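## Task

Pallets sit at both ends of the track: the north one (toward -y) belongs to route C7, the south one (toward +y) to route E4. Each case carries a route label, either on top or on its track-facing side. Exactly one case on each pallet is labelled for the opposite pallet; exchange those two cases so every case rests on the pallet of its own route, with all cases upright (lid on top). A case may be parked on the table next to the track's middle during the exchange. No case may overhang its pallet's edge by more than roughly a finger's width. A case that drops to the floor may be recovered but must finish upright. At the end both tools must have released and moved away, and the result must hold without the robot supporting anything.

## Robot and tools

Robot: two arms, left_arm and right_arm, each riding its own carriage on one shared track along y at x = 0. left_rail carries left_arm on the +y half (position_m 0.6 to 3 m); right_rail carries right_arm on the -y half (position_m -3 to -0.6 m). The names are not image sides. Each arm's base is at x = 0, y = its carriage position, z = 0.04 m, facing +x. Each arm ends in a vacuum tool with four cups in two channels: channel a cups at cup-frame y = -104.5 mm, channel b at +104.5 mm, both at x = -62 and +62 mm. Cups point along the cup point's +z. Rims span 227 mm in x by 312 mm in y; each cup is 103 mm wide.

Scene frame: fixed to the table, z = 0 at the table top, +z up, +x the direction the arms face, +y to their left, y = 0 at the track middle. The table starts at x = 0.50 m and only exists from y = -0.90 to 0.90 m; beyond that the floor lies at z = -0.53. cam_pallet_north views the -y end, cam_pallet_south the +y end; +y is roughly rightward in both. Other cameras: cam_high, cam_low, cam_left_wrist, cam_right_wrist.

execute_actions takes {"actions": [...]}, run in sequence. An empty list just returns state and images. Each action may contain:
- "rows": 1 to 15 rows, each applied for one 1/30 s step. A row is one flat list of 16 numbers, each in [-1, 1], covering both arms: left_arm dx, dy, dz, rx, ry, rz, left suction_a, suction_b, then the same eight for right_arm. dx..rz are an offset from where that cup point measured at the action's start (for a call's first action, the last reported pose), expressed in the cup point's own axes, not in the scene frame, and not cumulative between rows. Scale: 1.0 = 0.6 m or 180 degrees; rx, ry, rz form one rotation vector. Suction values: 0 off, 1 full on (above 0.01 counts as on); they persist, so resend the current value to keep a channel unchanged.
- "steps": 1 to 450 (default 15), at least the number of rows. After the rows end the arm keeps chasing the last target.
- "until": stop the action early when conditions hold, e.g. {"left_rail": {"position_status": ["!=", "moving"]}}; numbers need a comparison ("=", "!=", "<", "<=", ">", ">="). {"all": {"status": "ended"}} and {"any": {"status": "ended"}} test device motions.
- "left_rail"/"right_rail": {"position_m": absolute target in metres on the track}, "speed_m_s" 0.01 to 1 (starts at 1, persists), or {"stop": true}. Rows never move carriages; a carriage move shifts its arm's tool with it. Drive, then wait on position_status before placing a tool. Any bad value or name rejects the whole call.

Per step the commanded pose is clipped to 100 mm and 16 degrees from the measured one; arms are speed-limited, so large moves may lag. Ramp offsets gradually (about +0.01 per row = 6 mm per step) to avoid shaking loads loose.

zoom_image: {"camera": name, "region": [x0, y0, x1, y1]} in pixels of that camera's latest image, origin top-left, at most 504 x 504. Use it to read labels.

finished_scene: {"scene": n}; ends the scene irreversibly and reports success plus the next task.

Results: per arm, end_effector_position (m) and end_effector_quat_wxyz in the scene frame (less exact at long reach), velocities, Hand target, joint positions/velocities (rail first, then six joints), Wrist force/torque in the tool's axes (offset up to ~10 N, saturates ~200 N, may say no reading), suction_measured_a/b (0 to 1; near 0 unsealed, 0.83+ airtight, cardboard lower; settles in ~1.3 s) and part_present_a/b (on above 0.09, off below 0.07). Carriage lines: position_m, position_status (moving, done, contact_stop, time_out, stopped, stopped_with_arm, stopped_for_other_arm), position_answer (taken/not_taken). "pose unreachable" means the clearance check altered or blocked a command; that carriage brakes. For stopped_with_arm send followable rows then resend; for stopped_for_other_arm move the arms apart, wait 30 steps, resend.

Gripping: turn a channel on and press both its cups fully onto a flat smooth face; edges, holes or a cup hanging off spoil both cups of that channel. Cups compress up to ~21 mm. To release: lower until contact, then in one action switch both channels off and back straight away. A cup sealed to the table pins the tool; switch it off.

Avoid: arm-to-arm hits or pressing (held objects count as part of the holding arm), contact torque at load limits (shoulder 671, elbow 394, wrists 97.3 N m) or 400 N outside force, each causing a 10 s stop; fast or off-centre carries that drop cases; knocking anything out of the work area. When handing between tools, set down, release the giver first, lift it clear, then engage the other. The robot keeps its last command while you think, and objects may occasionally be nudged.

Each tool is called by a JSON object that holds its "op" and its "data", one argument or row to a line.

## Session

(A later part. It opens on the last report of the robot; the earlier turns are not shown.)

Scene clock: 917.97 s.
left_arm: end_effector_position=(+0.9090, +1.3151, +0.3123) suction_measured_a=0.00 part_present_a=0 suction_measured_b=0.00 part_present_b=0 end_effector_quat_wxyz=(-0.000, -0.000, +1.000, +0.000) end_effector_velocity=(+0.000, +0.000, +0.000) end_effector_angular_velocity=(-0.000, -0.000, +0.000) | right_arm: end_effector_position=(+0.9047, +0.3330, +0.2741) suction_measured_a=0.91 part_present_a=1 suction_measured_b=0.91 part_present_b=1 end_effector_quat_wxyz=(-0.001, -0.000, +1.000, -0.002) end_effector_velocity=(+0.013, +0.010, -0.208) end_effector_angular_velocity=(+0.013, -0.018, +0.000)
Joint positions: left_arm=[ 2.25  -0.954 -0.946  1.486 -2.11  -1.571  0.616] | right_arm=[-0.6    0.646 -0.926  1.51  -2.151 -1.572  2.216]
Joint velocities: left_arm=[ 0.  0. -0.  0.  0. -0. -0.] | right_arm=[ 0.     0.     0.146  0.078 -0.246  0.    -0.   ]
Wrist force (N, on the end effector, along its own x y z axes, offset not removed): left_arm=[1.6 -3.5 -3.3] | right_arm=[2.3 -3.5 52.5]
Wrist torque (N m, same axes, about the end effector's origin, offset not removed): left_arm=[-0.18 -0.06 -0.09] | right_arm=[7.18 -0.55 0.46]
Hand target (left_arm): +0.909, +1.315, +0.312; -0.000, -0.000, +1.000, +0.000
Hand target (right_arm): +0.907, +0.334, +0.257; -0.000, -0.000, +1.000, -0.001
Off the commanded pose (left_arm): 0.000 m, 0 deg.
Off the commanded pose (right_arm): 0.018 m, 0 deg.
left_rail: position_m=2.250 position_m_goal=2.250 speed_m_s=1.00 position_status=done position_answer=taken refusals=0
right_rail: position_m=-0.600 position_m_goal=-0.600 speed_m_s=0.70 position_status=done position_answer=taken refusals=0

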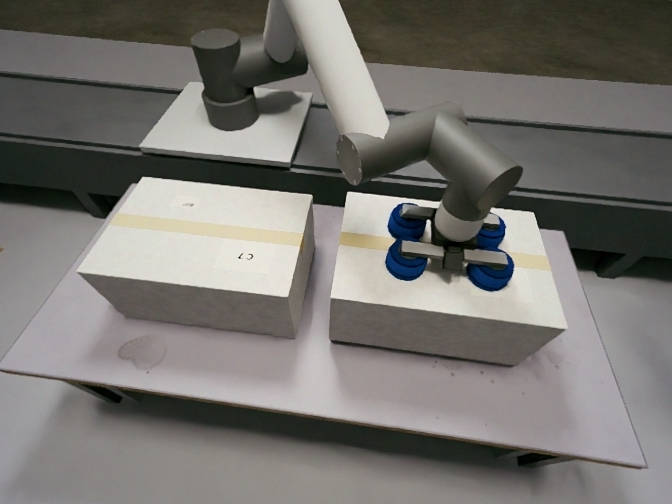

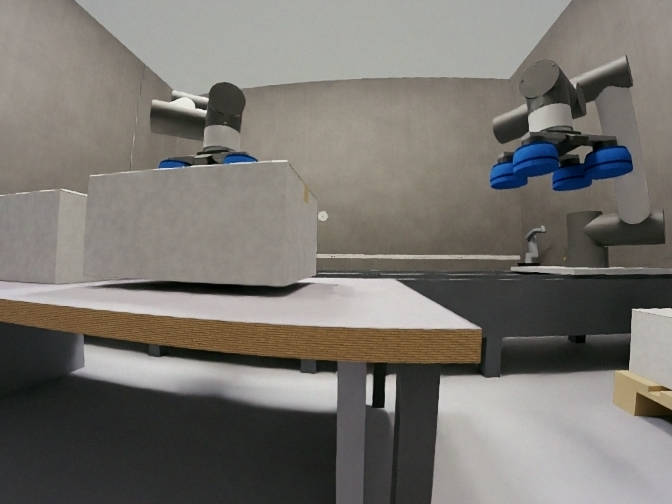

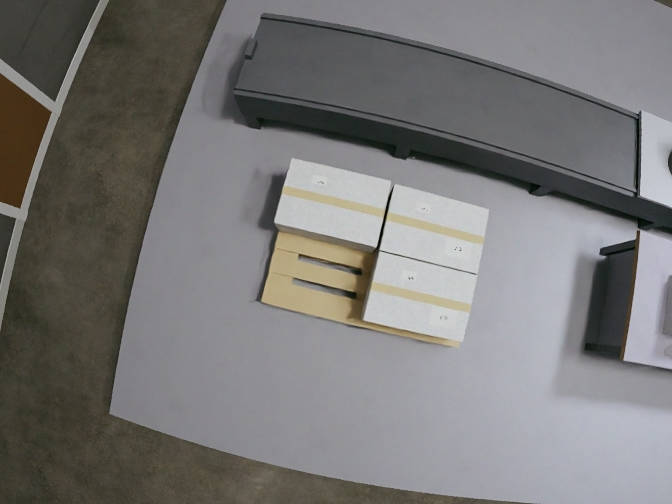

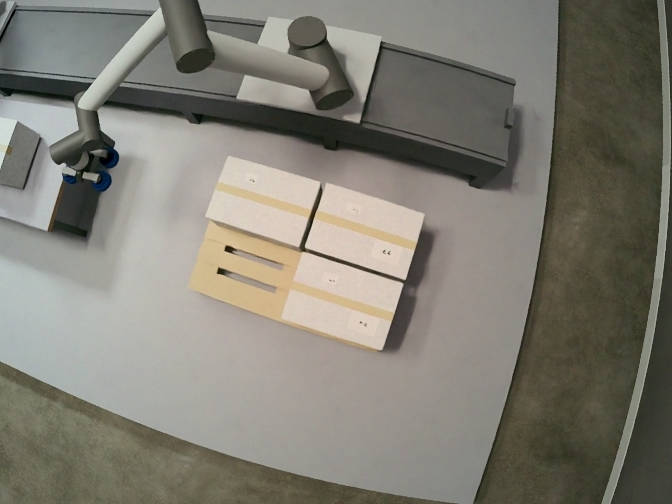

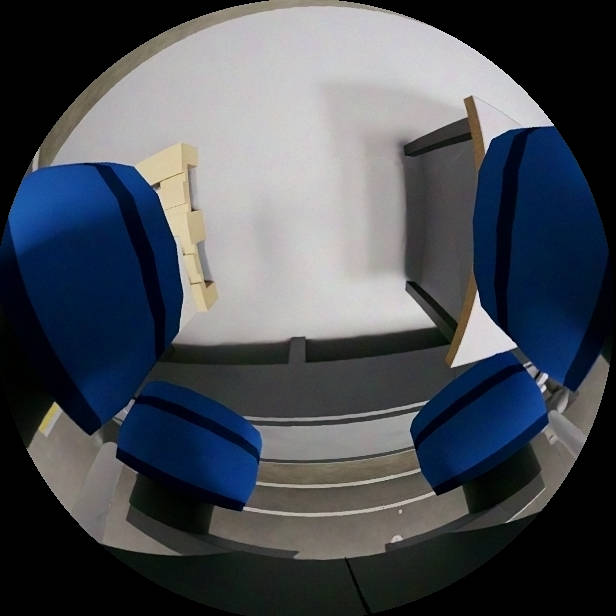

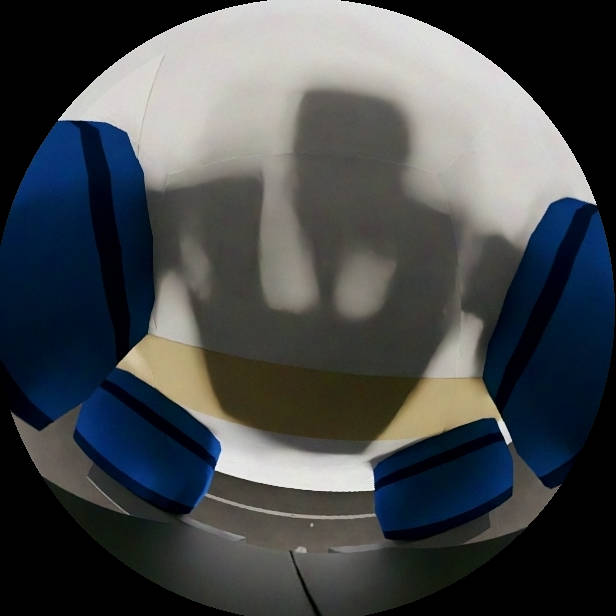

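{"op": "execute_actions", "data": {
  "actions": []
}}

{"op": "zoom_image", "data": {
  "camera": "cam_low",
  "region": [70, 150, 340, 310]
}}

Scene clock: 932.43 s.
left_arm: end_effector_position=(+0.9090, +1.3151, +0.3123) suction_measured_a=0.00 part_present_a=0 suction_measured_b=0.00 part_present_b=0 end_effector_quat_wxyz=(-0.000, -0.000, +1.000, +0.000) end_effector_velocity=(+0.000, -0.000, -0.000) end_effector_angular_velocity=(+0.000, +0.000, +0.000) | right_arm: end_effector_position=(+0.9065, +0.3345, +0.2571) suction_measured_a=0.91 part_present_a=1 suction_measured_b=0.91 part_present_b=1 end_effector_quat_wxyz=(-0.000, -0.000, +1.000, -0.001) end_effector_velocity=(-0.000, +0.000, +0.000) end_effector_angular_velocity=(+0.000, -0.000, +0.000)
Joint positions: left_arm=[ 2.25  -0.954 -0.946  1.486 -2.11  -1.571  0.616] | right_arm=[-0.6    0.646 -0.913  1.515 -2.172 -1.572  2.216]
Joint velocities: left_arm=[ 0.  0.  0. -0.  0. -0. -0.] | right_arm=[ 0.  0. -0.  0. -0.  0. -0.]
Wrist force (N, on the end effector, along its own x y z axes, offset not removed): left_arm=[-0.8 -6.8 -2.2] | right_arm=[2.4 -5.2 16.9]
Wrist torque (N m, same axes, about the end effector's origin, offset not removed): left_arm=[-0.85 0.19 -0.26] | right_arm=[5.71 -0.35 0.36]
Hand target (left_arm): +0.909, +1.315, +0.312; -0.000, -0.000, +1.000, +0.000
Hand target (right_arm): +0.907, +0.334, +0.257; -0.000, -0.000, +1.000, -0.001
Off the commanded pose (left_arm): 0.000 m, 0 deg.
Off the commanded pose (right_arm): 0.001 m, 0 deg.
left_rail: position_m=2.250 position_m_goal=2.250 speed_m_s=1.00 position_status=done position_answer=taken refusals=0
right_rail: position_m=-0.600 position_m_goal=-0.600 speed_m_s=0.70 position_status=done position_answer=taken refusals=0

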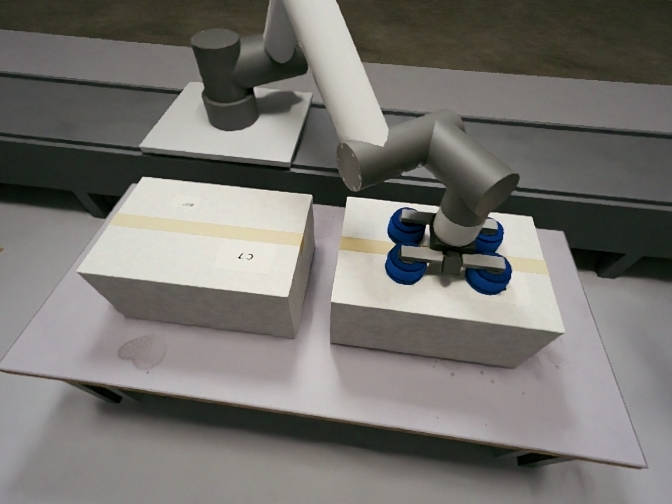

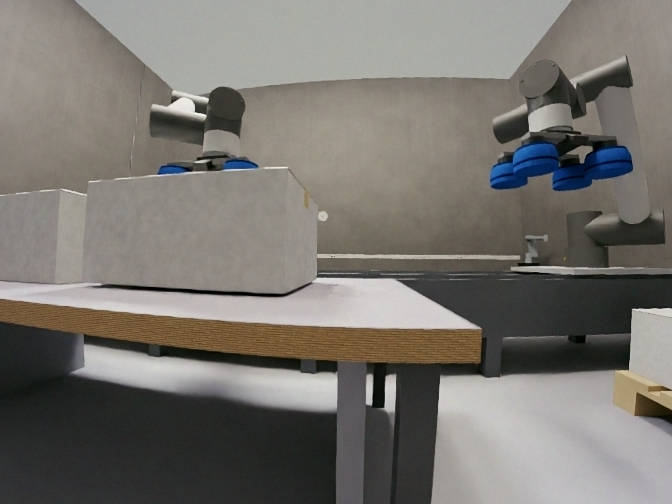

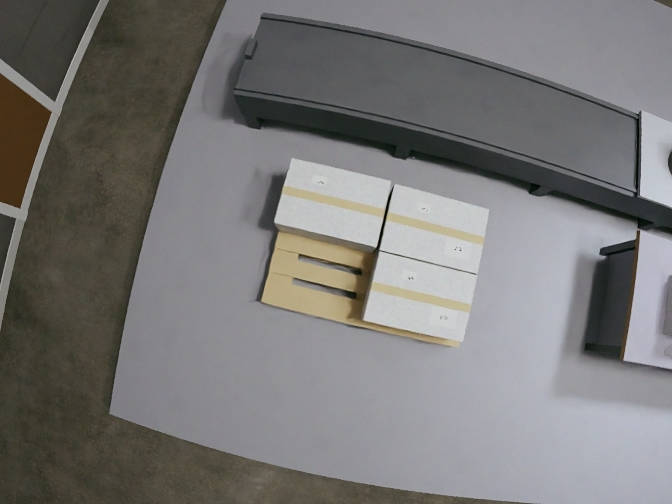

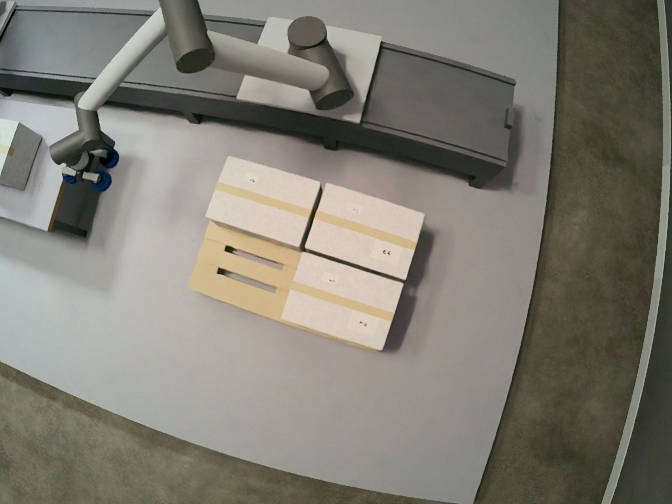

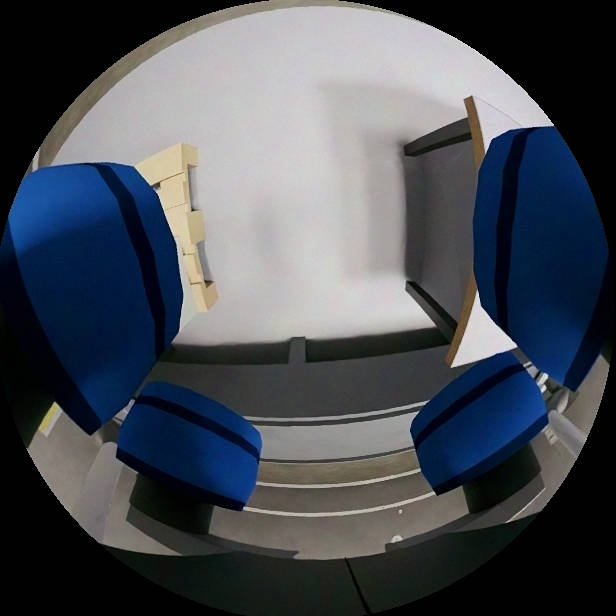

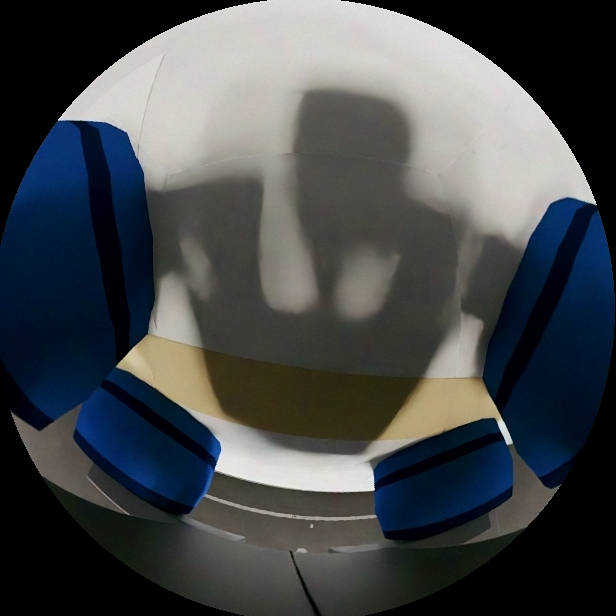

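Region (70, 150, 340, 310) of cam_low's 672x504 image, scaled by 1.867, with more detail than that image has; it fills the top 299 rows of this view, and the rest is white.

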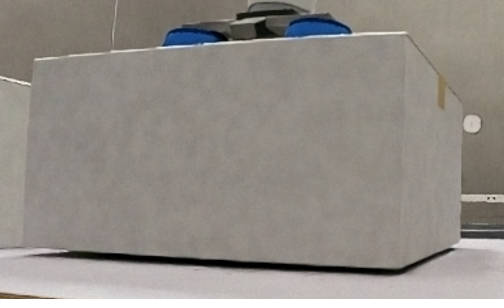

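{"op": "zoom_image", "data": {
  "camera": "cam_low",
  "region": [240, 270, 330, 305]
}}

Region (240, 270, 330, 305) of cam_low's 672x504 image, scaled by 5.600, with more detail than that image has.

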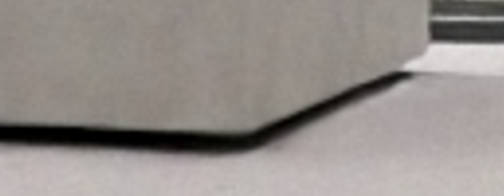

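{"op": "execute_actions", "data": {
  "actions": [
    {"rows":[
[0,0,0,0,0,0,0,0, 0,0,0.0010,-0.0001,0,0,1,1],
[0,0,0,0,0,0,0,0, 0,0,0.0036,-0.0002,0,0,1,1],
[0,0,0,0,0,0,0,0, 0,0,0.0068,-0.0004,0,0,1,1],
[0,0,0,0,0,0,0,0, 0,0,0.0094,-0.0005,0,0,1,1],
[0,0,0,0,0,0,0,0, 0,0,0.0104,-0.0006,0,0,1,1]
],"steps":5}
  ]
}}

Scene clock: 950.50 s.
left_arm: end_effector_position=(+0.9090, +1.3151, +0.3123) suction_measured_a=0.00 part_present_a=0 suction_measured_b=0.00 part_present_b=0 end_effector_quat_wxyz=(-0.000, -0.000, +1.000, +0.000) end_effector_velocity=(-0.000, -0.000, +0.000) end_effector_angular_velocity=(-0.000, -0.000, -0.000) | right_arm: end_effector_position=(+0.9065, +0.3347, +0.2550) suction_measured_a=0.91 part_present_a=1 suction_measured_b=0.91 part_present_b=1 end_effector_quat_wxyz=(-0.000, -0.000, +1.000, -0.000) end_effector_velocity=(-0.002, +0.001, -0.035) end_effector_angular_velocity=(+0.008, +0.002, -0.001)
Joint positions: left_arm=[ 2.25  -0.954 -0.946  1.486 -2.11  -1.571  0.616] | right_arm=[-0.6    0.646 -0.912  1.517 -2.175 -1.571  2.216]
Joint velocities: left_arm=[ 0. -0. -0.  0. -0.  0. -0.] | right_arm=[ 0.    -0.001  0.021  0.019 -0.044  0.008 -0.   ]
Wrist force (N, on the end effector, along its own x y z axes, offset not removed): left_arm=[3.5 -1.0 0.9] | right_arm=[1.1 1.1 13.9]
Wrist torque (N m, same axes, about the end effector's origin, offset not removed): left_arm=[-0.01 -0.29 -0.14] | right_arm=[5.92 -0.53 0.61]
Hand target (left_arm): +0.909, +1.315, +0.312; -0.000, -0.000, +1.000, +0.000
Hand target (right_arm): +0.907, +0.334, +0.251; -0.000, -0.000, +1.000, +0.000
Off the commanded pose (left_arm): 0.000 m, 0 deg.
Off the commanded pose (right_arm): 0.004 m, 0 deg.
left_rail: position_m=2.250 position_m_goal=2.250 speed_m_s=1.00 position_status=done position_answer=taken refusals=0
right_rail: position_m=-0.600 position_m_goal=-0.600 speed_m_s=0.70 position_status=done position_answer=taken refusals=0

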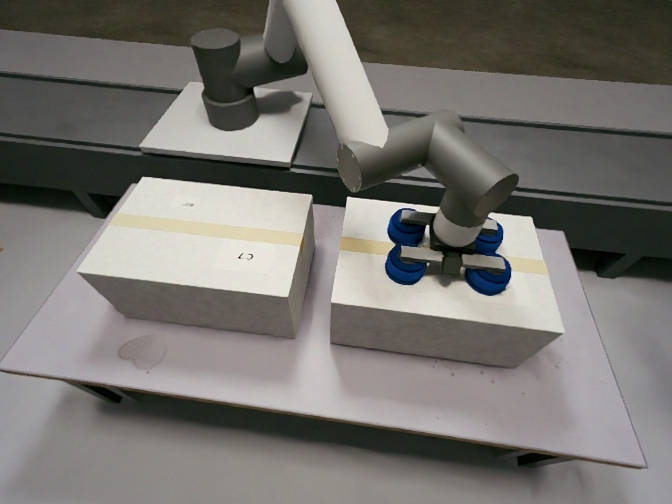

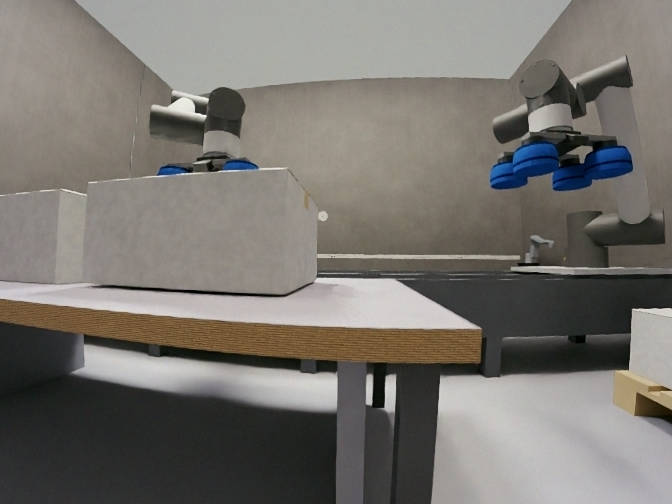

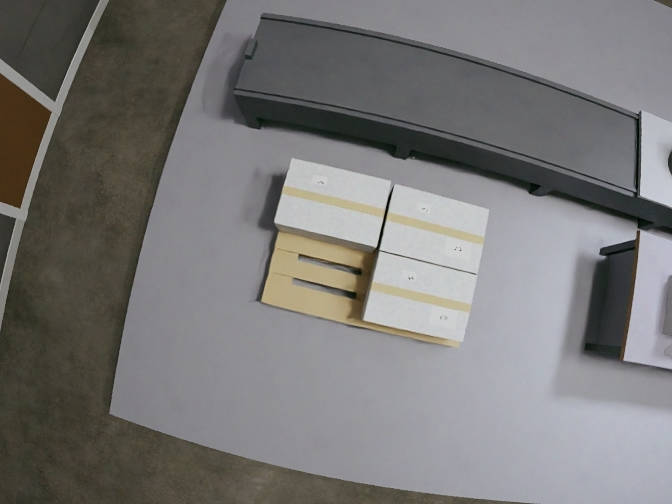

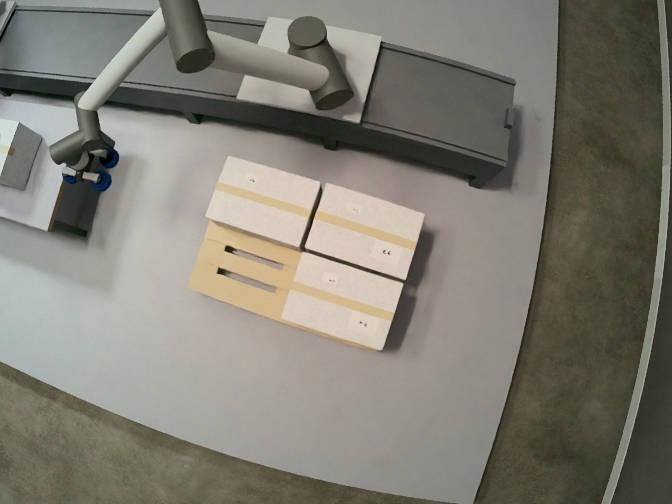

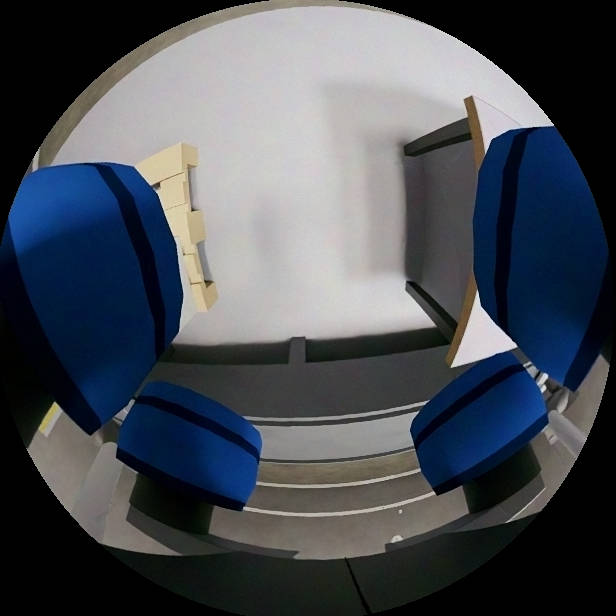

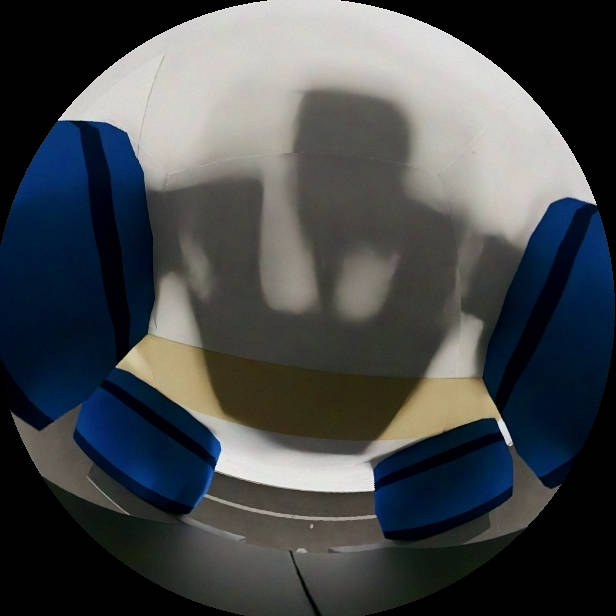

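{"op": "execute_actions", "data": {
  "actions": []
}}

{"op": "zoom_image", "data": {
  "camera": "cam_low",
  "region": [240, 270, 330, 305]
}}

{"op": "zoom_image", "data": {
  "camera": "cam_low",
  "region": [70, 265, 160, 300]
}}

Scene clock: 957.97 s.
left_arm: end_effector_position=(+0.9090, +1.3151, +0.3123) suction_measured_a=0.00 part_present_a=0 suction_measured_b=0.00 part_present_b=0 end_effector_quat_wxyz=(-0.000, -0.000, +1.000, +0.000) end_effector_velocity=(+0.000, +0.000, -0.000) end_effector_angular_velocity=(+0.000, +0.000, +0.000) | right_arm: end_effector_position=(+0.9065, +0.3345, +0.2508) suction_measured_a=0.91 part_present_a=1 suction_measured_b=0.91 part_present_b=1 end_effector_quat_wxyz=(-0.000, -0.000, +1.000, +0.000) end_effector_velocity=(+0.000, -0.000, -0.000) end_effector_angular_velocity=(-0.000, +0.000, +0.000)
Joint positions: left_arm=[ 2.25  -0.954 -0.946  1.486 -2.11  -1.571  0.616] | right_arm=[-0.6    0.645 -0.909  1.519 -2.181 -1.57   2.216]
Joint velocities: left_arm=[ 0.  0.  0. -0.  0. -0. -0.] | right_arm=[ 0. -0.  0. -0.  0. -0. -0.]
Wrist force (N, on the end effector, along its own x y z axes, offset not removed): left_arm=[-0.5 -3.7 -1.8] | right_arm=[0.1 -3.0 19.8]
Wrist torque (N m, same axes, about the end effector's origin, offset not removed): left_arm=[-0.30 0.17 -0.17] | right_arm=[5.77 -0.17 0.42]
Hand target (left_arm): +0.909, +1.315, +0.312; -0.000, -0.000, +1.000, +0.000
Hand target (right_arm): +0.907, +0.334, +0.251; -0.000, -0.000, +1.000, +0.000
Off the commanded pose (left_arm): 0.000 m, 0 deg.
Off the commanded pose (right_arm): 0.000 m, 0 deg.
left_rail: position_m=2.250 position_m_goal=2.250 speed_m_s=1.00 position_status=done position_answer=taken refusals=0
right_rail: position_m=-0.600 position_m_goal=-0.600 speed_m_s=0.70 position_status=done position_answer=taken refusals=0

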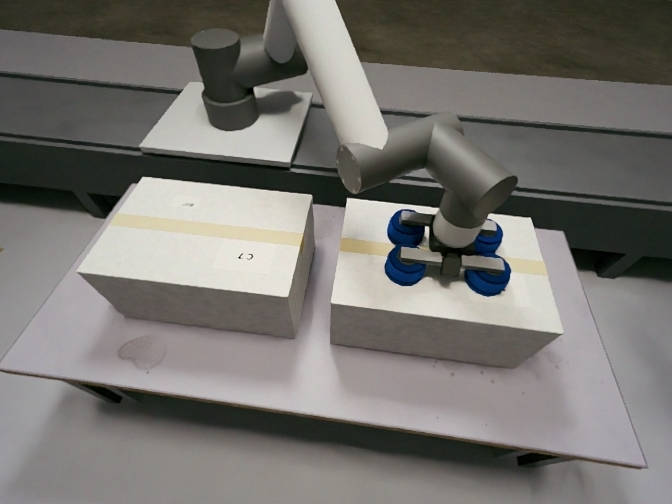

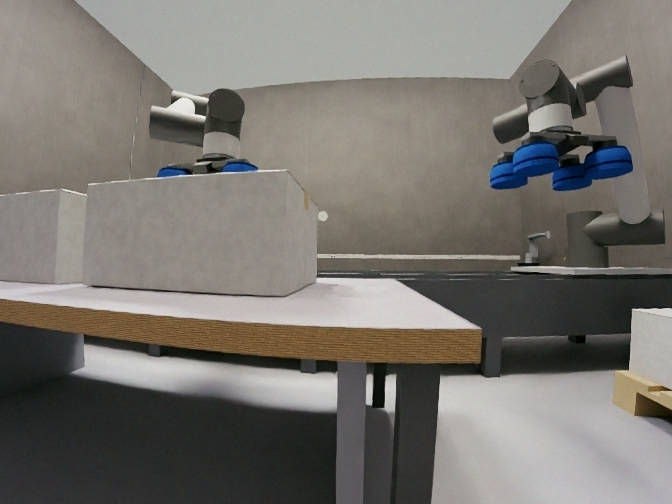

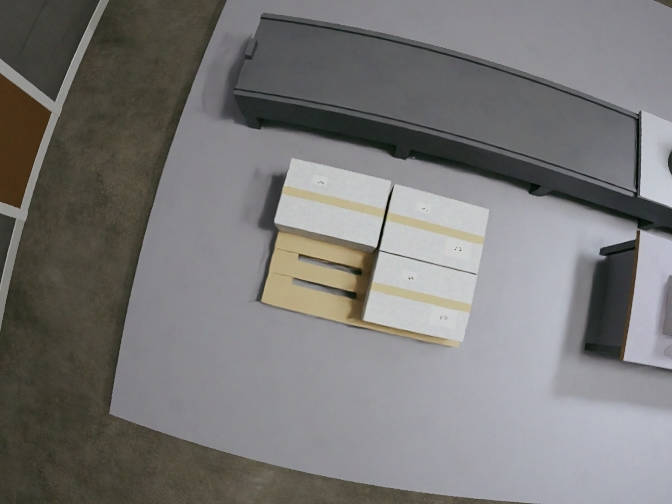

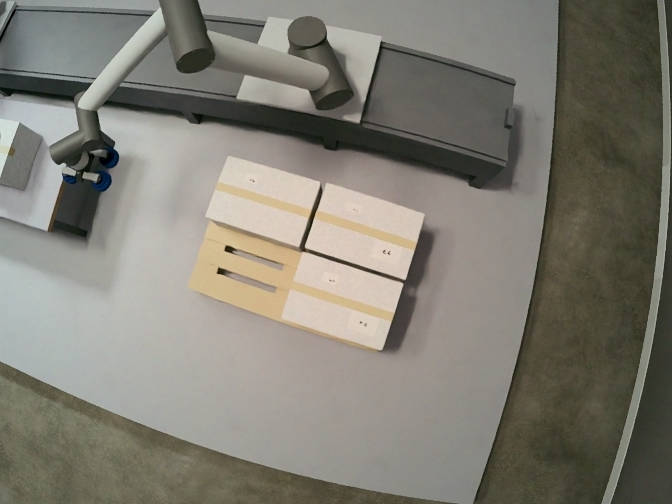

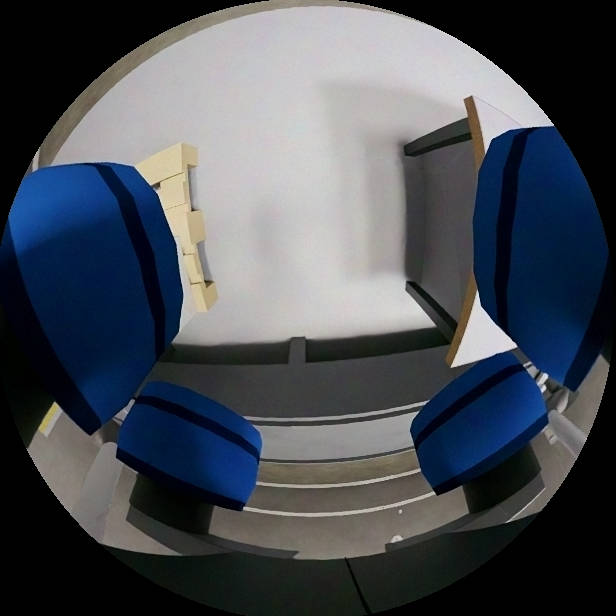

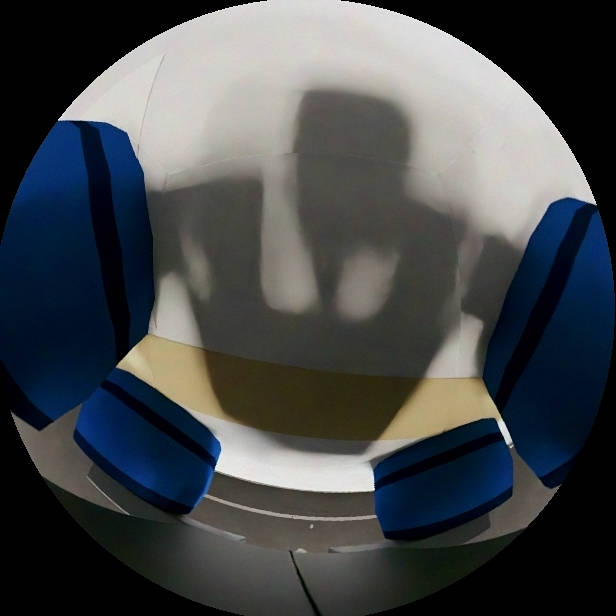

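Region (240, 270, 330, 305) of cam_low's 672x504 image, scaled by 5.600, with more detail than that image has.

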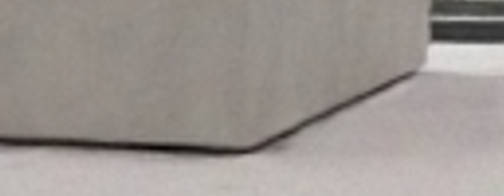

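Region (70, 265, 160, 300) of cam_low's 672x504 image, scaled by 5.600, with more detail than that image has.

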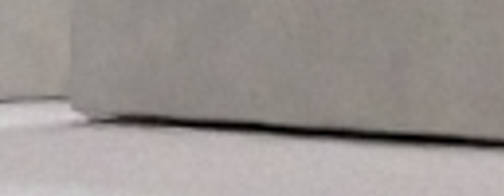

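{"op": "execute_actions", "data": {
  "actions": [
    {"rows":[
[0,0,0,0,0,0,0,0, 0,0,0.0015,0,0,0,1,1],
[0,0,0,0,0,0,0,0, 0,0,0.0035,0,0,0,1,1]
],"steps":2}
  ]
}}

Scene clock: 965.23 s.
left_arm: end_effector_position=(+0.9090, +1.3151, +0.3123) suction_measured_a=0.00 part_present_a=0 suction_measured_b=0.00 part_present_b=0 end_effector_quat_wxyz=(-0.000, -0.000, +1.000, +0.000) end_effector_velocity=(+0.000, -0.000, -0.000) end_effector_angular_velocity=(+0.000, +0.000, -0.000) | right_arm: end_effector_position=(+0.9065, +0.3345, +0.2507) suction_measured_a=0.91 part_present_a=1 suction_measured_b=0.91 part_present_b=1 end_effector_quat_wxyz=(-0.000, -0.000, +1.000, +0.000) end_effector_velocity=(+0.000, +0.000, -0.005) end_effector_angular_velocity=(+0.001, -0.001, -0.000)
Joint positions: left_arm=[ 2.25  -0.954 -0.946  1.486 -2.11  -1.571  0.616] | right_arm=[-0.6    0.645 -0.909  1.519 -2.181 -1.57   2.216]
Joint velocities: left_arm=[ 0. -0.  0. -0.  0.  0.  0.] | right_arm=[ 0.    -0.     0.004  0.002 -0.007  0.     0.   ]
Wrist force (N, on the end effector, along its own x y z axes, offset not removed): left_arm=[-1.7 -5.8 -1.6] | right_arm=[0.4 -4.6 19.0]
Wrist torque (N m, same axes, about the end effector's origin, offset not removed): left_arm=[-0.60 0.29 -0.12] | right_arm=[5.69 0.06 0.25]
Hand target (left_arm): +0.909, +1.315, +0.312; -0.000, -0.000, +1.000, +0.000
Hand target (right_arm): +0.907, +0.334, +0.249; -0.000, -0.000, +1.000, +0.000
Off the commanded pose (left_arm): 0.000 m, 0 deg.
Off the commanded pose (right_arm): 0.002 m, 0 deg.
left_rail: position_m=2.250 position_m_goal=2.250 speed_m_s=1.00 position_status=done position_answer=taken refusals=0
right_rail: position_m=-0.600 position_m_goal=-0.600 speed_m_s=0.70 position_status=done position_answer=taken refusals=0

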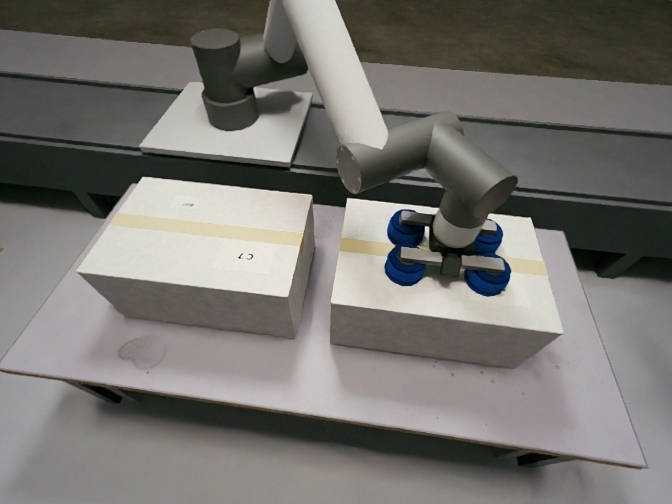

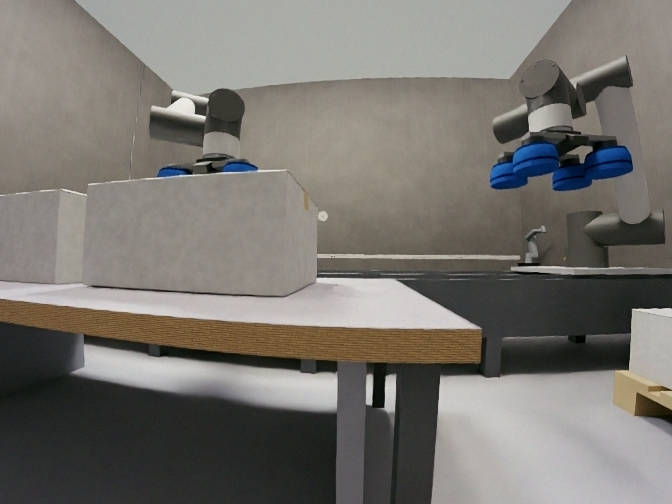

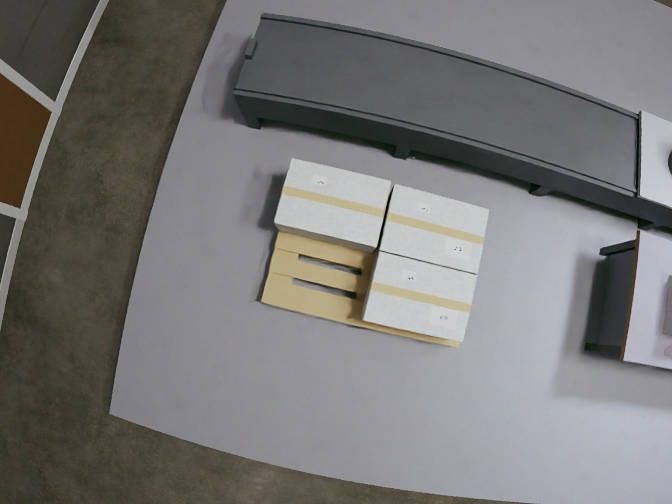

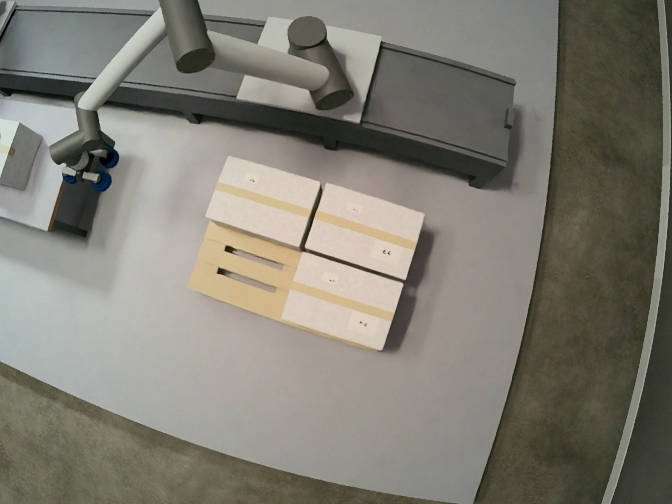

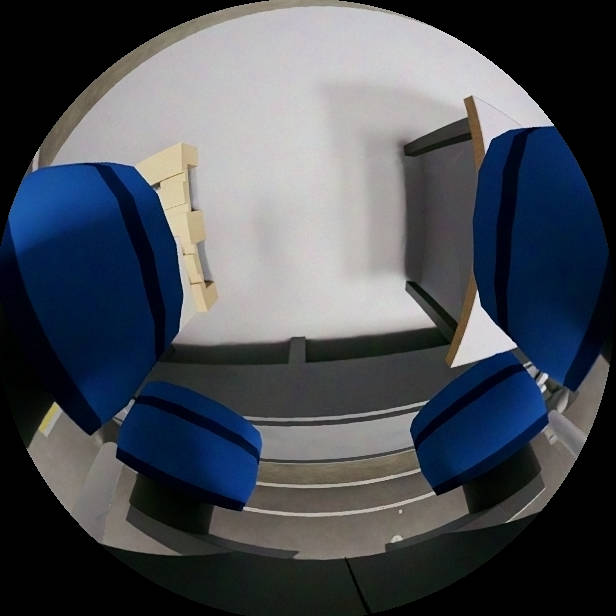

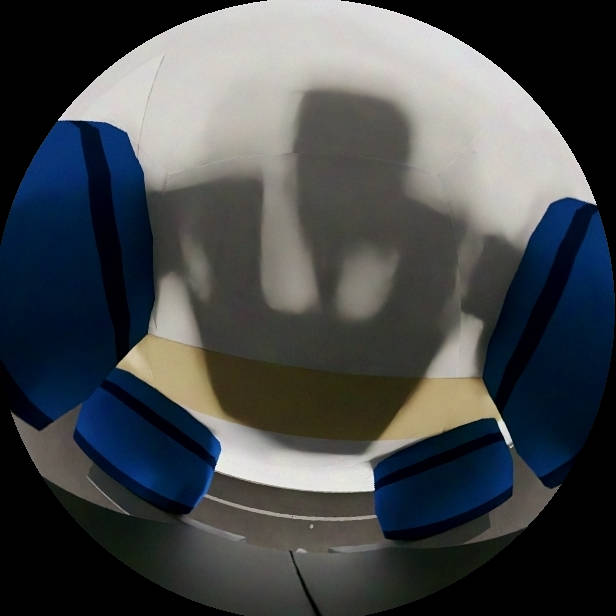

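{"op": "execute_actions", "data": {
  "actions": []
}}

Scene clock: 981.07 s.
left_arm: end_effector_position=(+0.9090, +1.3151, +0.3123) suction_measured_a=0.00 part_present_a=0 suction_measured_b=0.00 part_present_b=0 end_effector_quat_wxyz=(-0.000, -0.000, +1.000, +0.000) end_effector_velocity=(-0.000, -0.000, +0.000) end_effector_angular_velocity=(-0.000, -0.000, -0.000) | right_arm: end_effector_position=(+0.9065, +0.3345, +0.2487) suction_measured_a=0.91 part_present_a=1 suction_measured_b=0.91 part_present_b=1 end_effector_quat_wxyz=(-0.000, -0.000, +1.000, +0.000) end_effector_velocity=(-0.000, -0.000, -0.000) end_effector_angular_velocity=(-0.000, +0.000, -0.000)
Joint positions: left_arm=[ 2.25  -0.954 -0.946  1.486 -2.11  -1.571  0.616] | right_arm=[-0.6    0.645 -0.908  1.52  -2.183 -1.57   2.216]
Joint velocities: left_arm=[ 0. -0. -0.  0. -0.  0. -0.] | right_arm=[ 0.  0.  0.  0. -0. -0.  0.]
Wrist force (N, on the end effector, along its own x y z axes, offset not removed): left_arm=[0.9 -4.2 -0.9] | right_arm=[3.5 -7.7 2.7]
Wrist torque (N m, same axes, about the end effector's origin, offset not removed): left_arm=[-0.40 0.08 -0.06] | right_arm=[2.35 -2.34 0.33]
Hand target (left_arm): +0.909, +1.315, +0.312; -0.000, -0.000, +1.000, +0.000
Hand target (right_arm): +0.907, +0.334, +0.249; -0.000, -0.000, +1.000, +0.000
Off the commanded pose (left_arm): 0.000 m, 0 deg.
Off the commanded pose (right_arm): 0.000 m, 0 deg.
left_rail: position_m=2.250 position_m_goal=2.250 speed_m_s=1.00 position_status=done position_answer=taken refusals=0
right_rail: position_m=-0.600 position_m_goal=-0.600 speed_m_s=0.70 position_status=done position_answer=taken refusals=0

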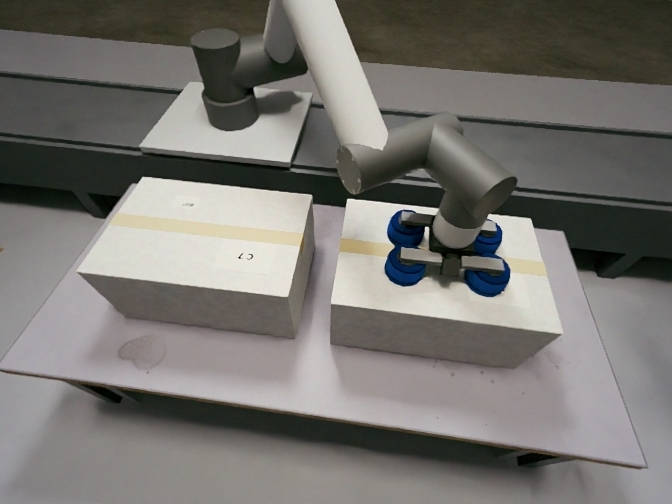

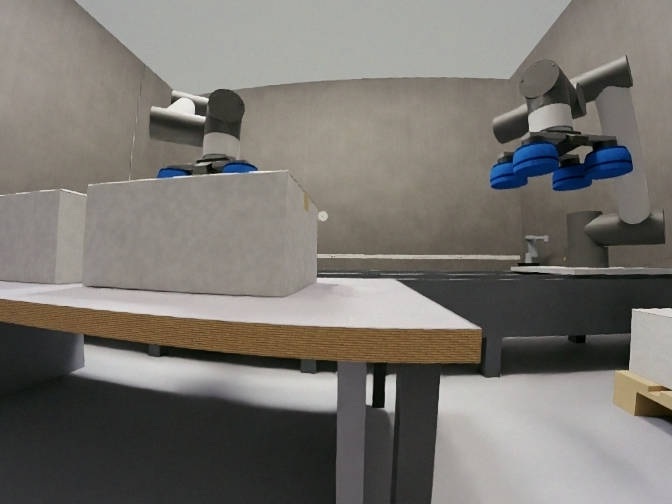

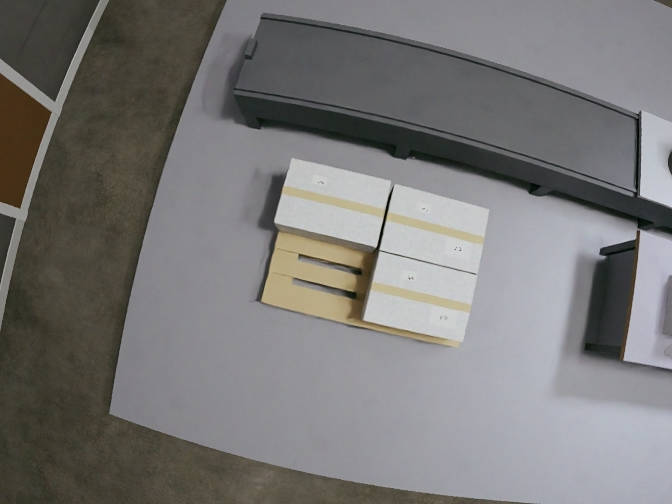

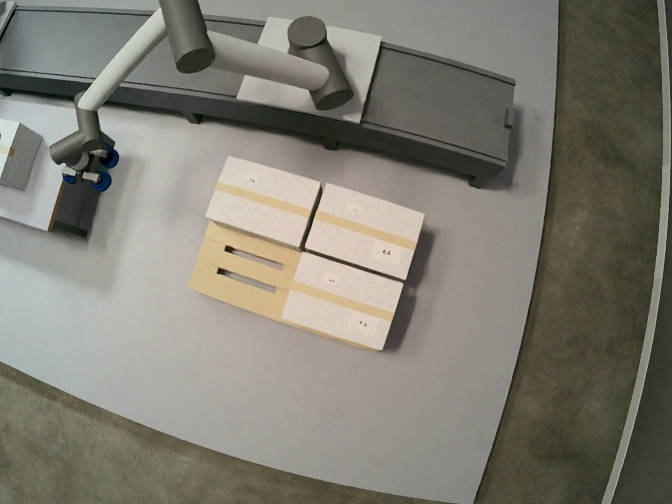

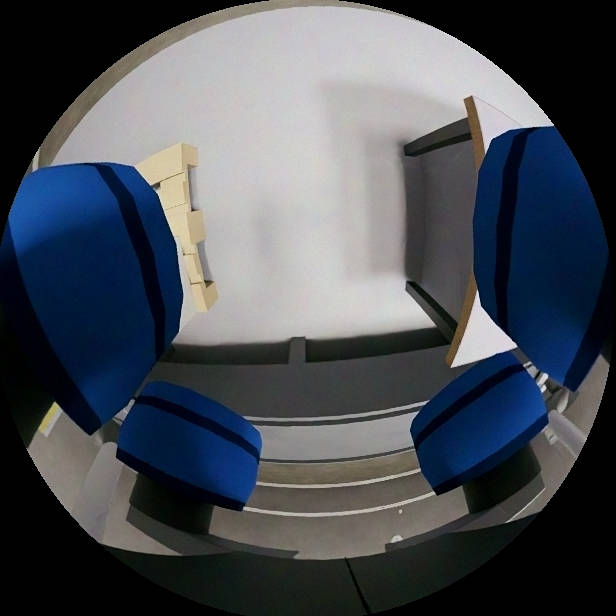

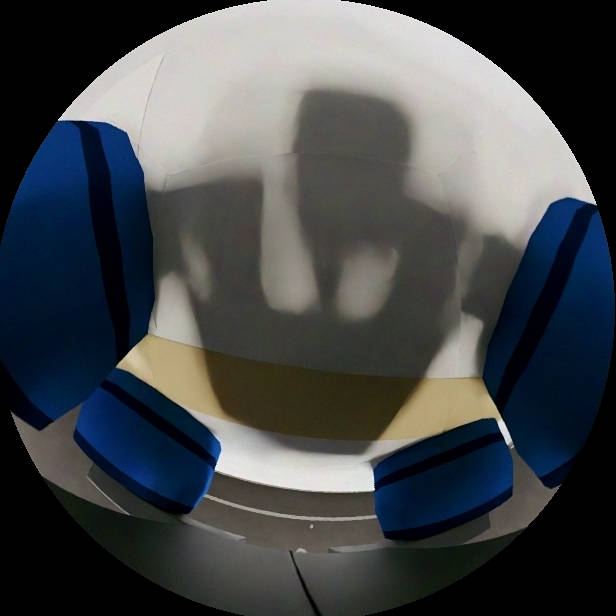

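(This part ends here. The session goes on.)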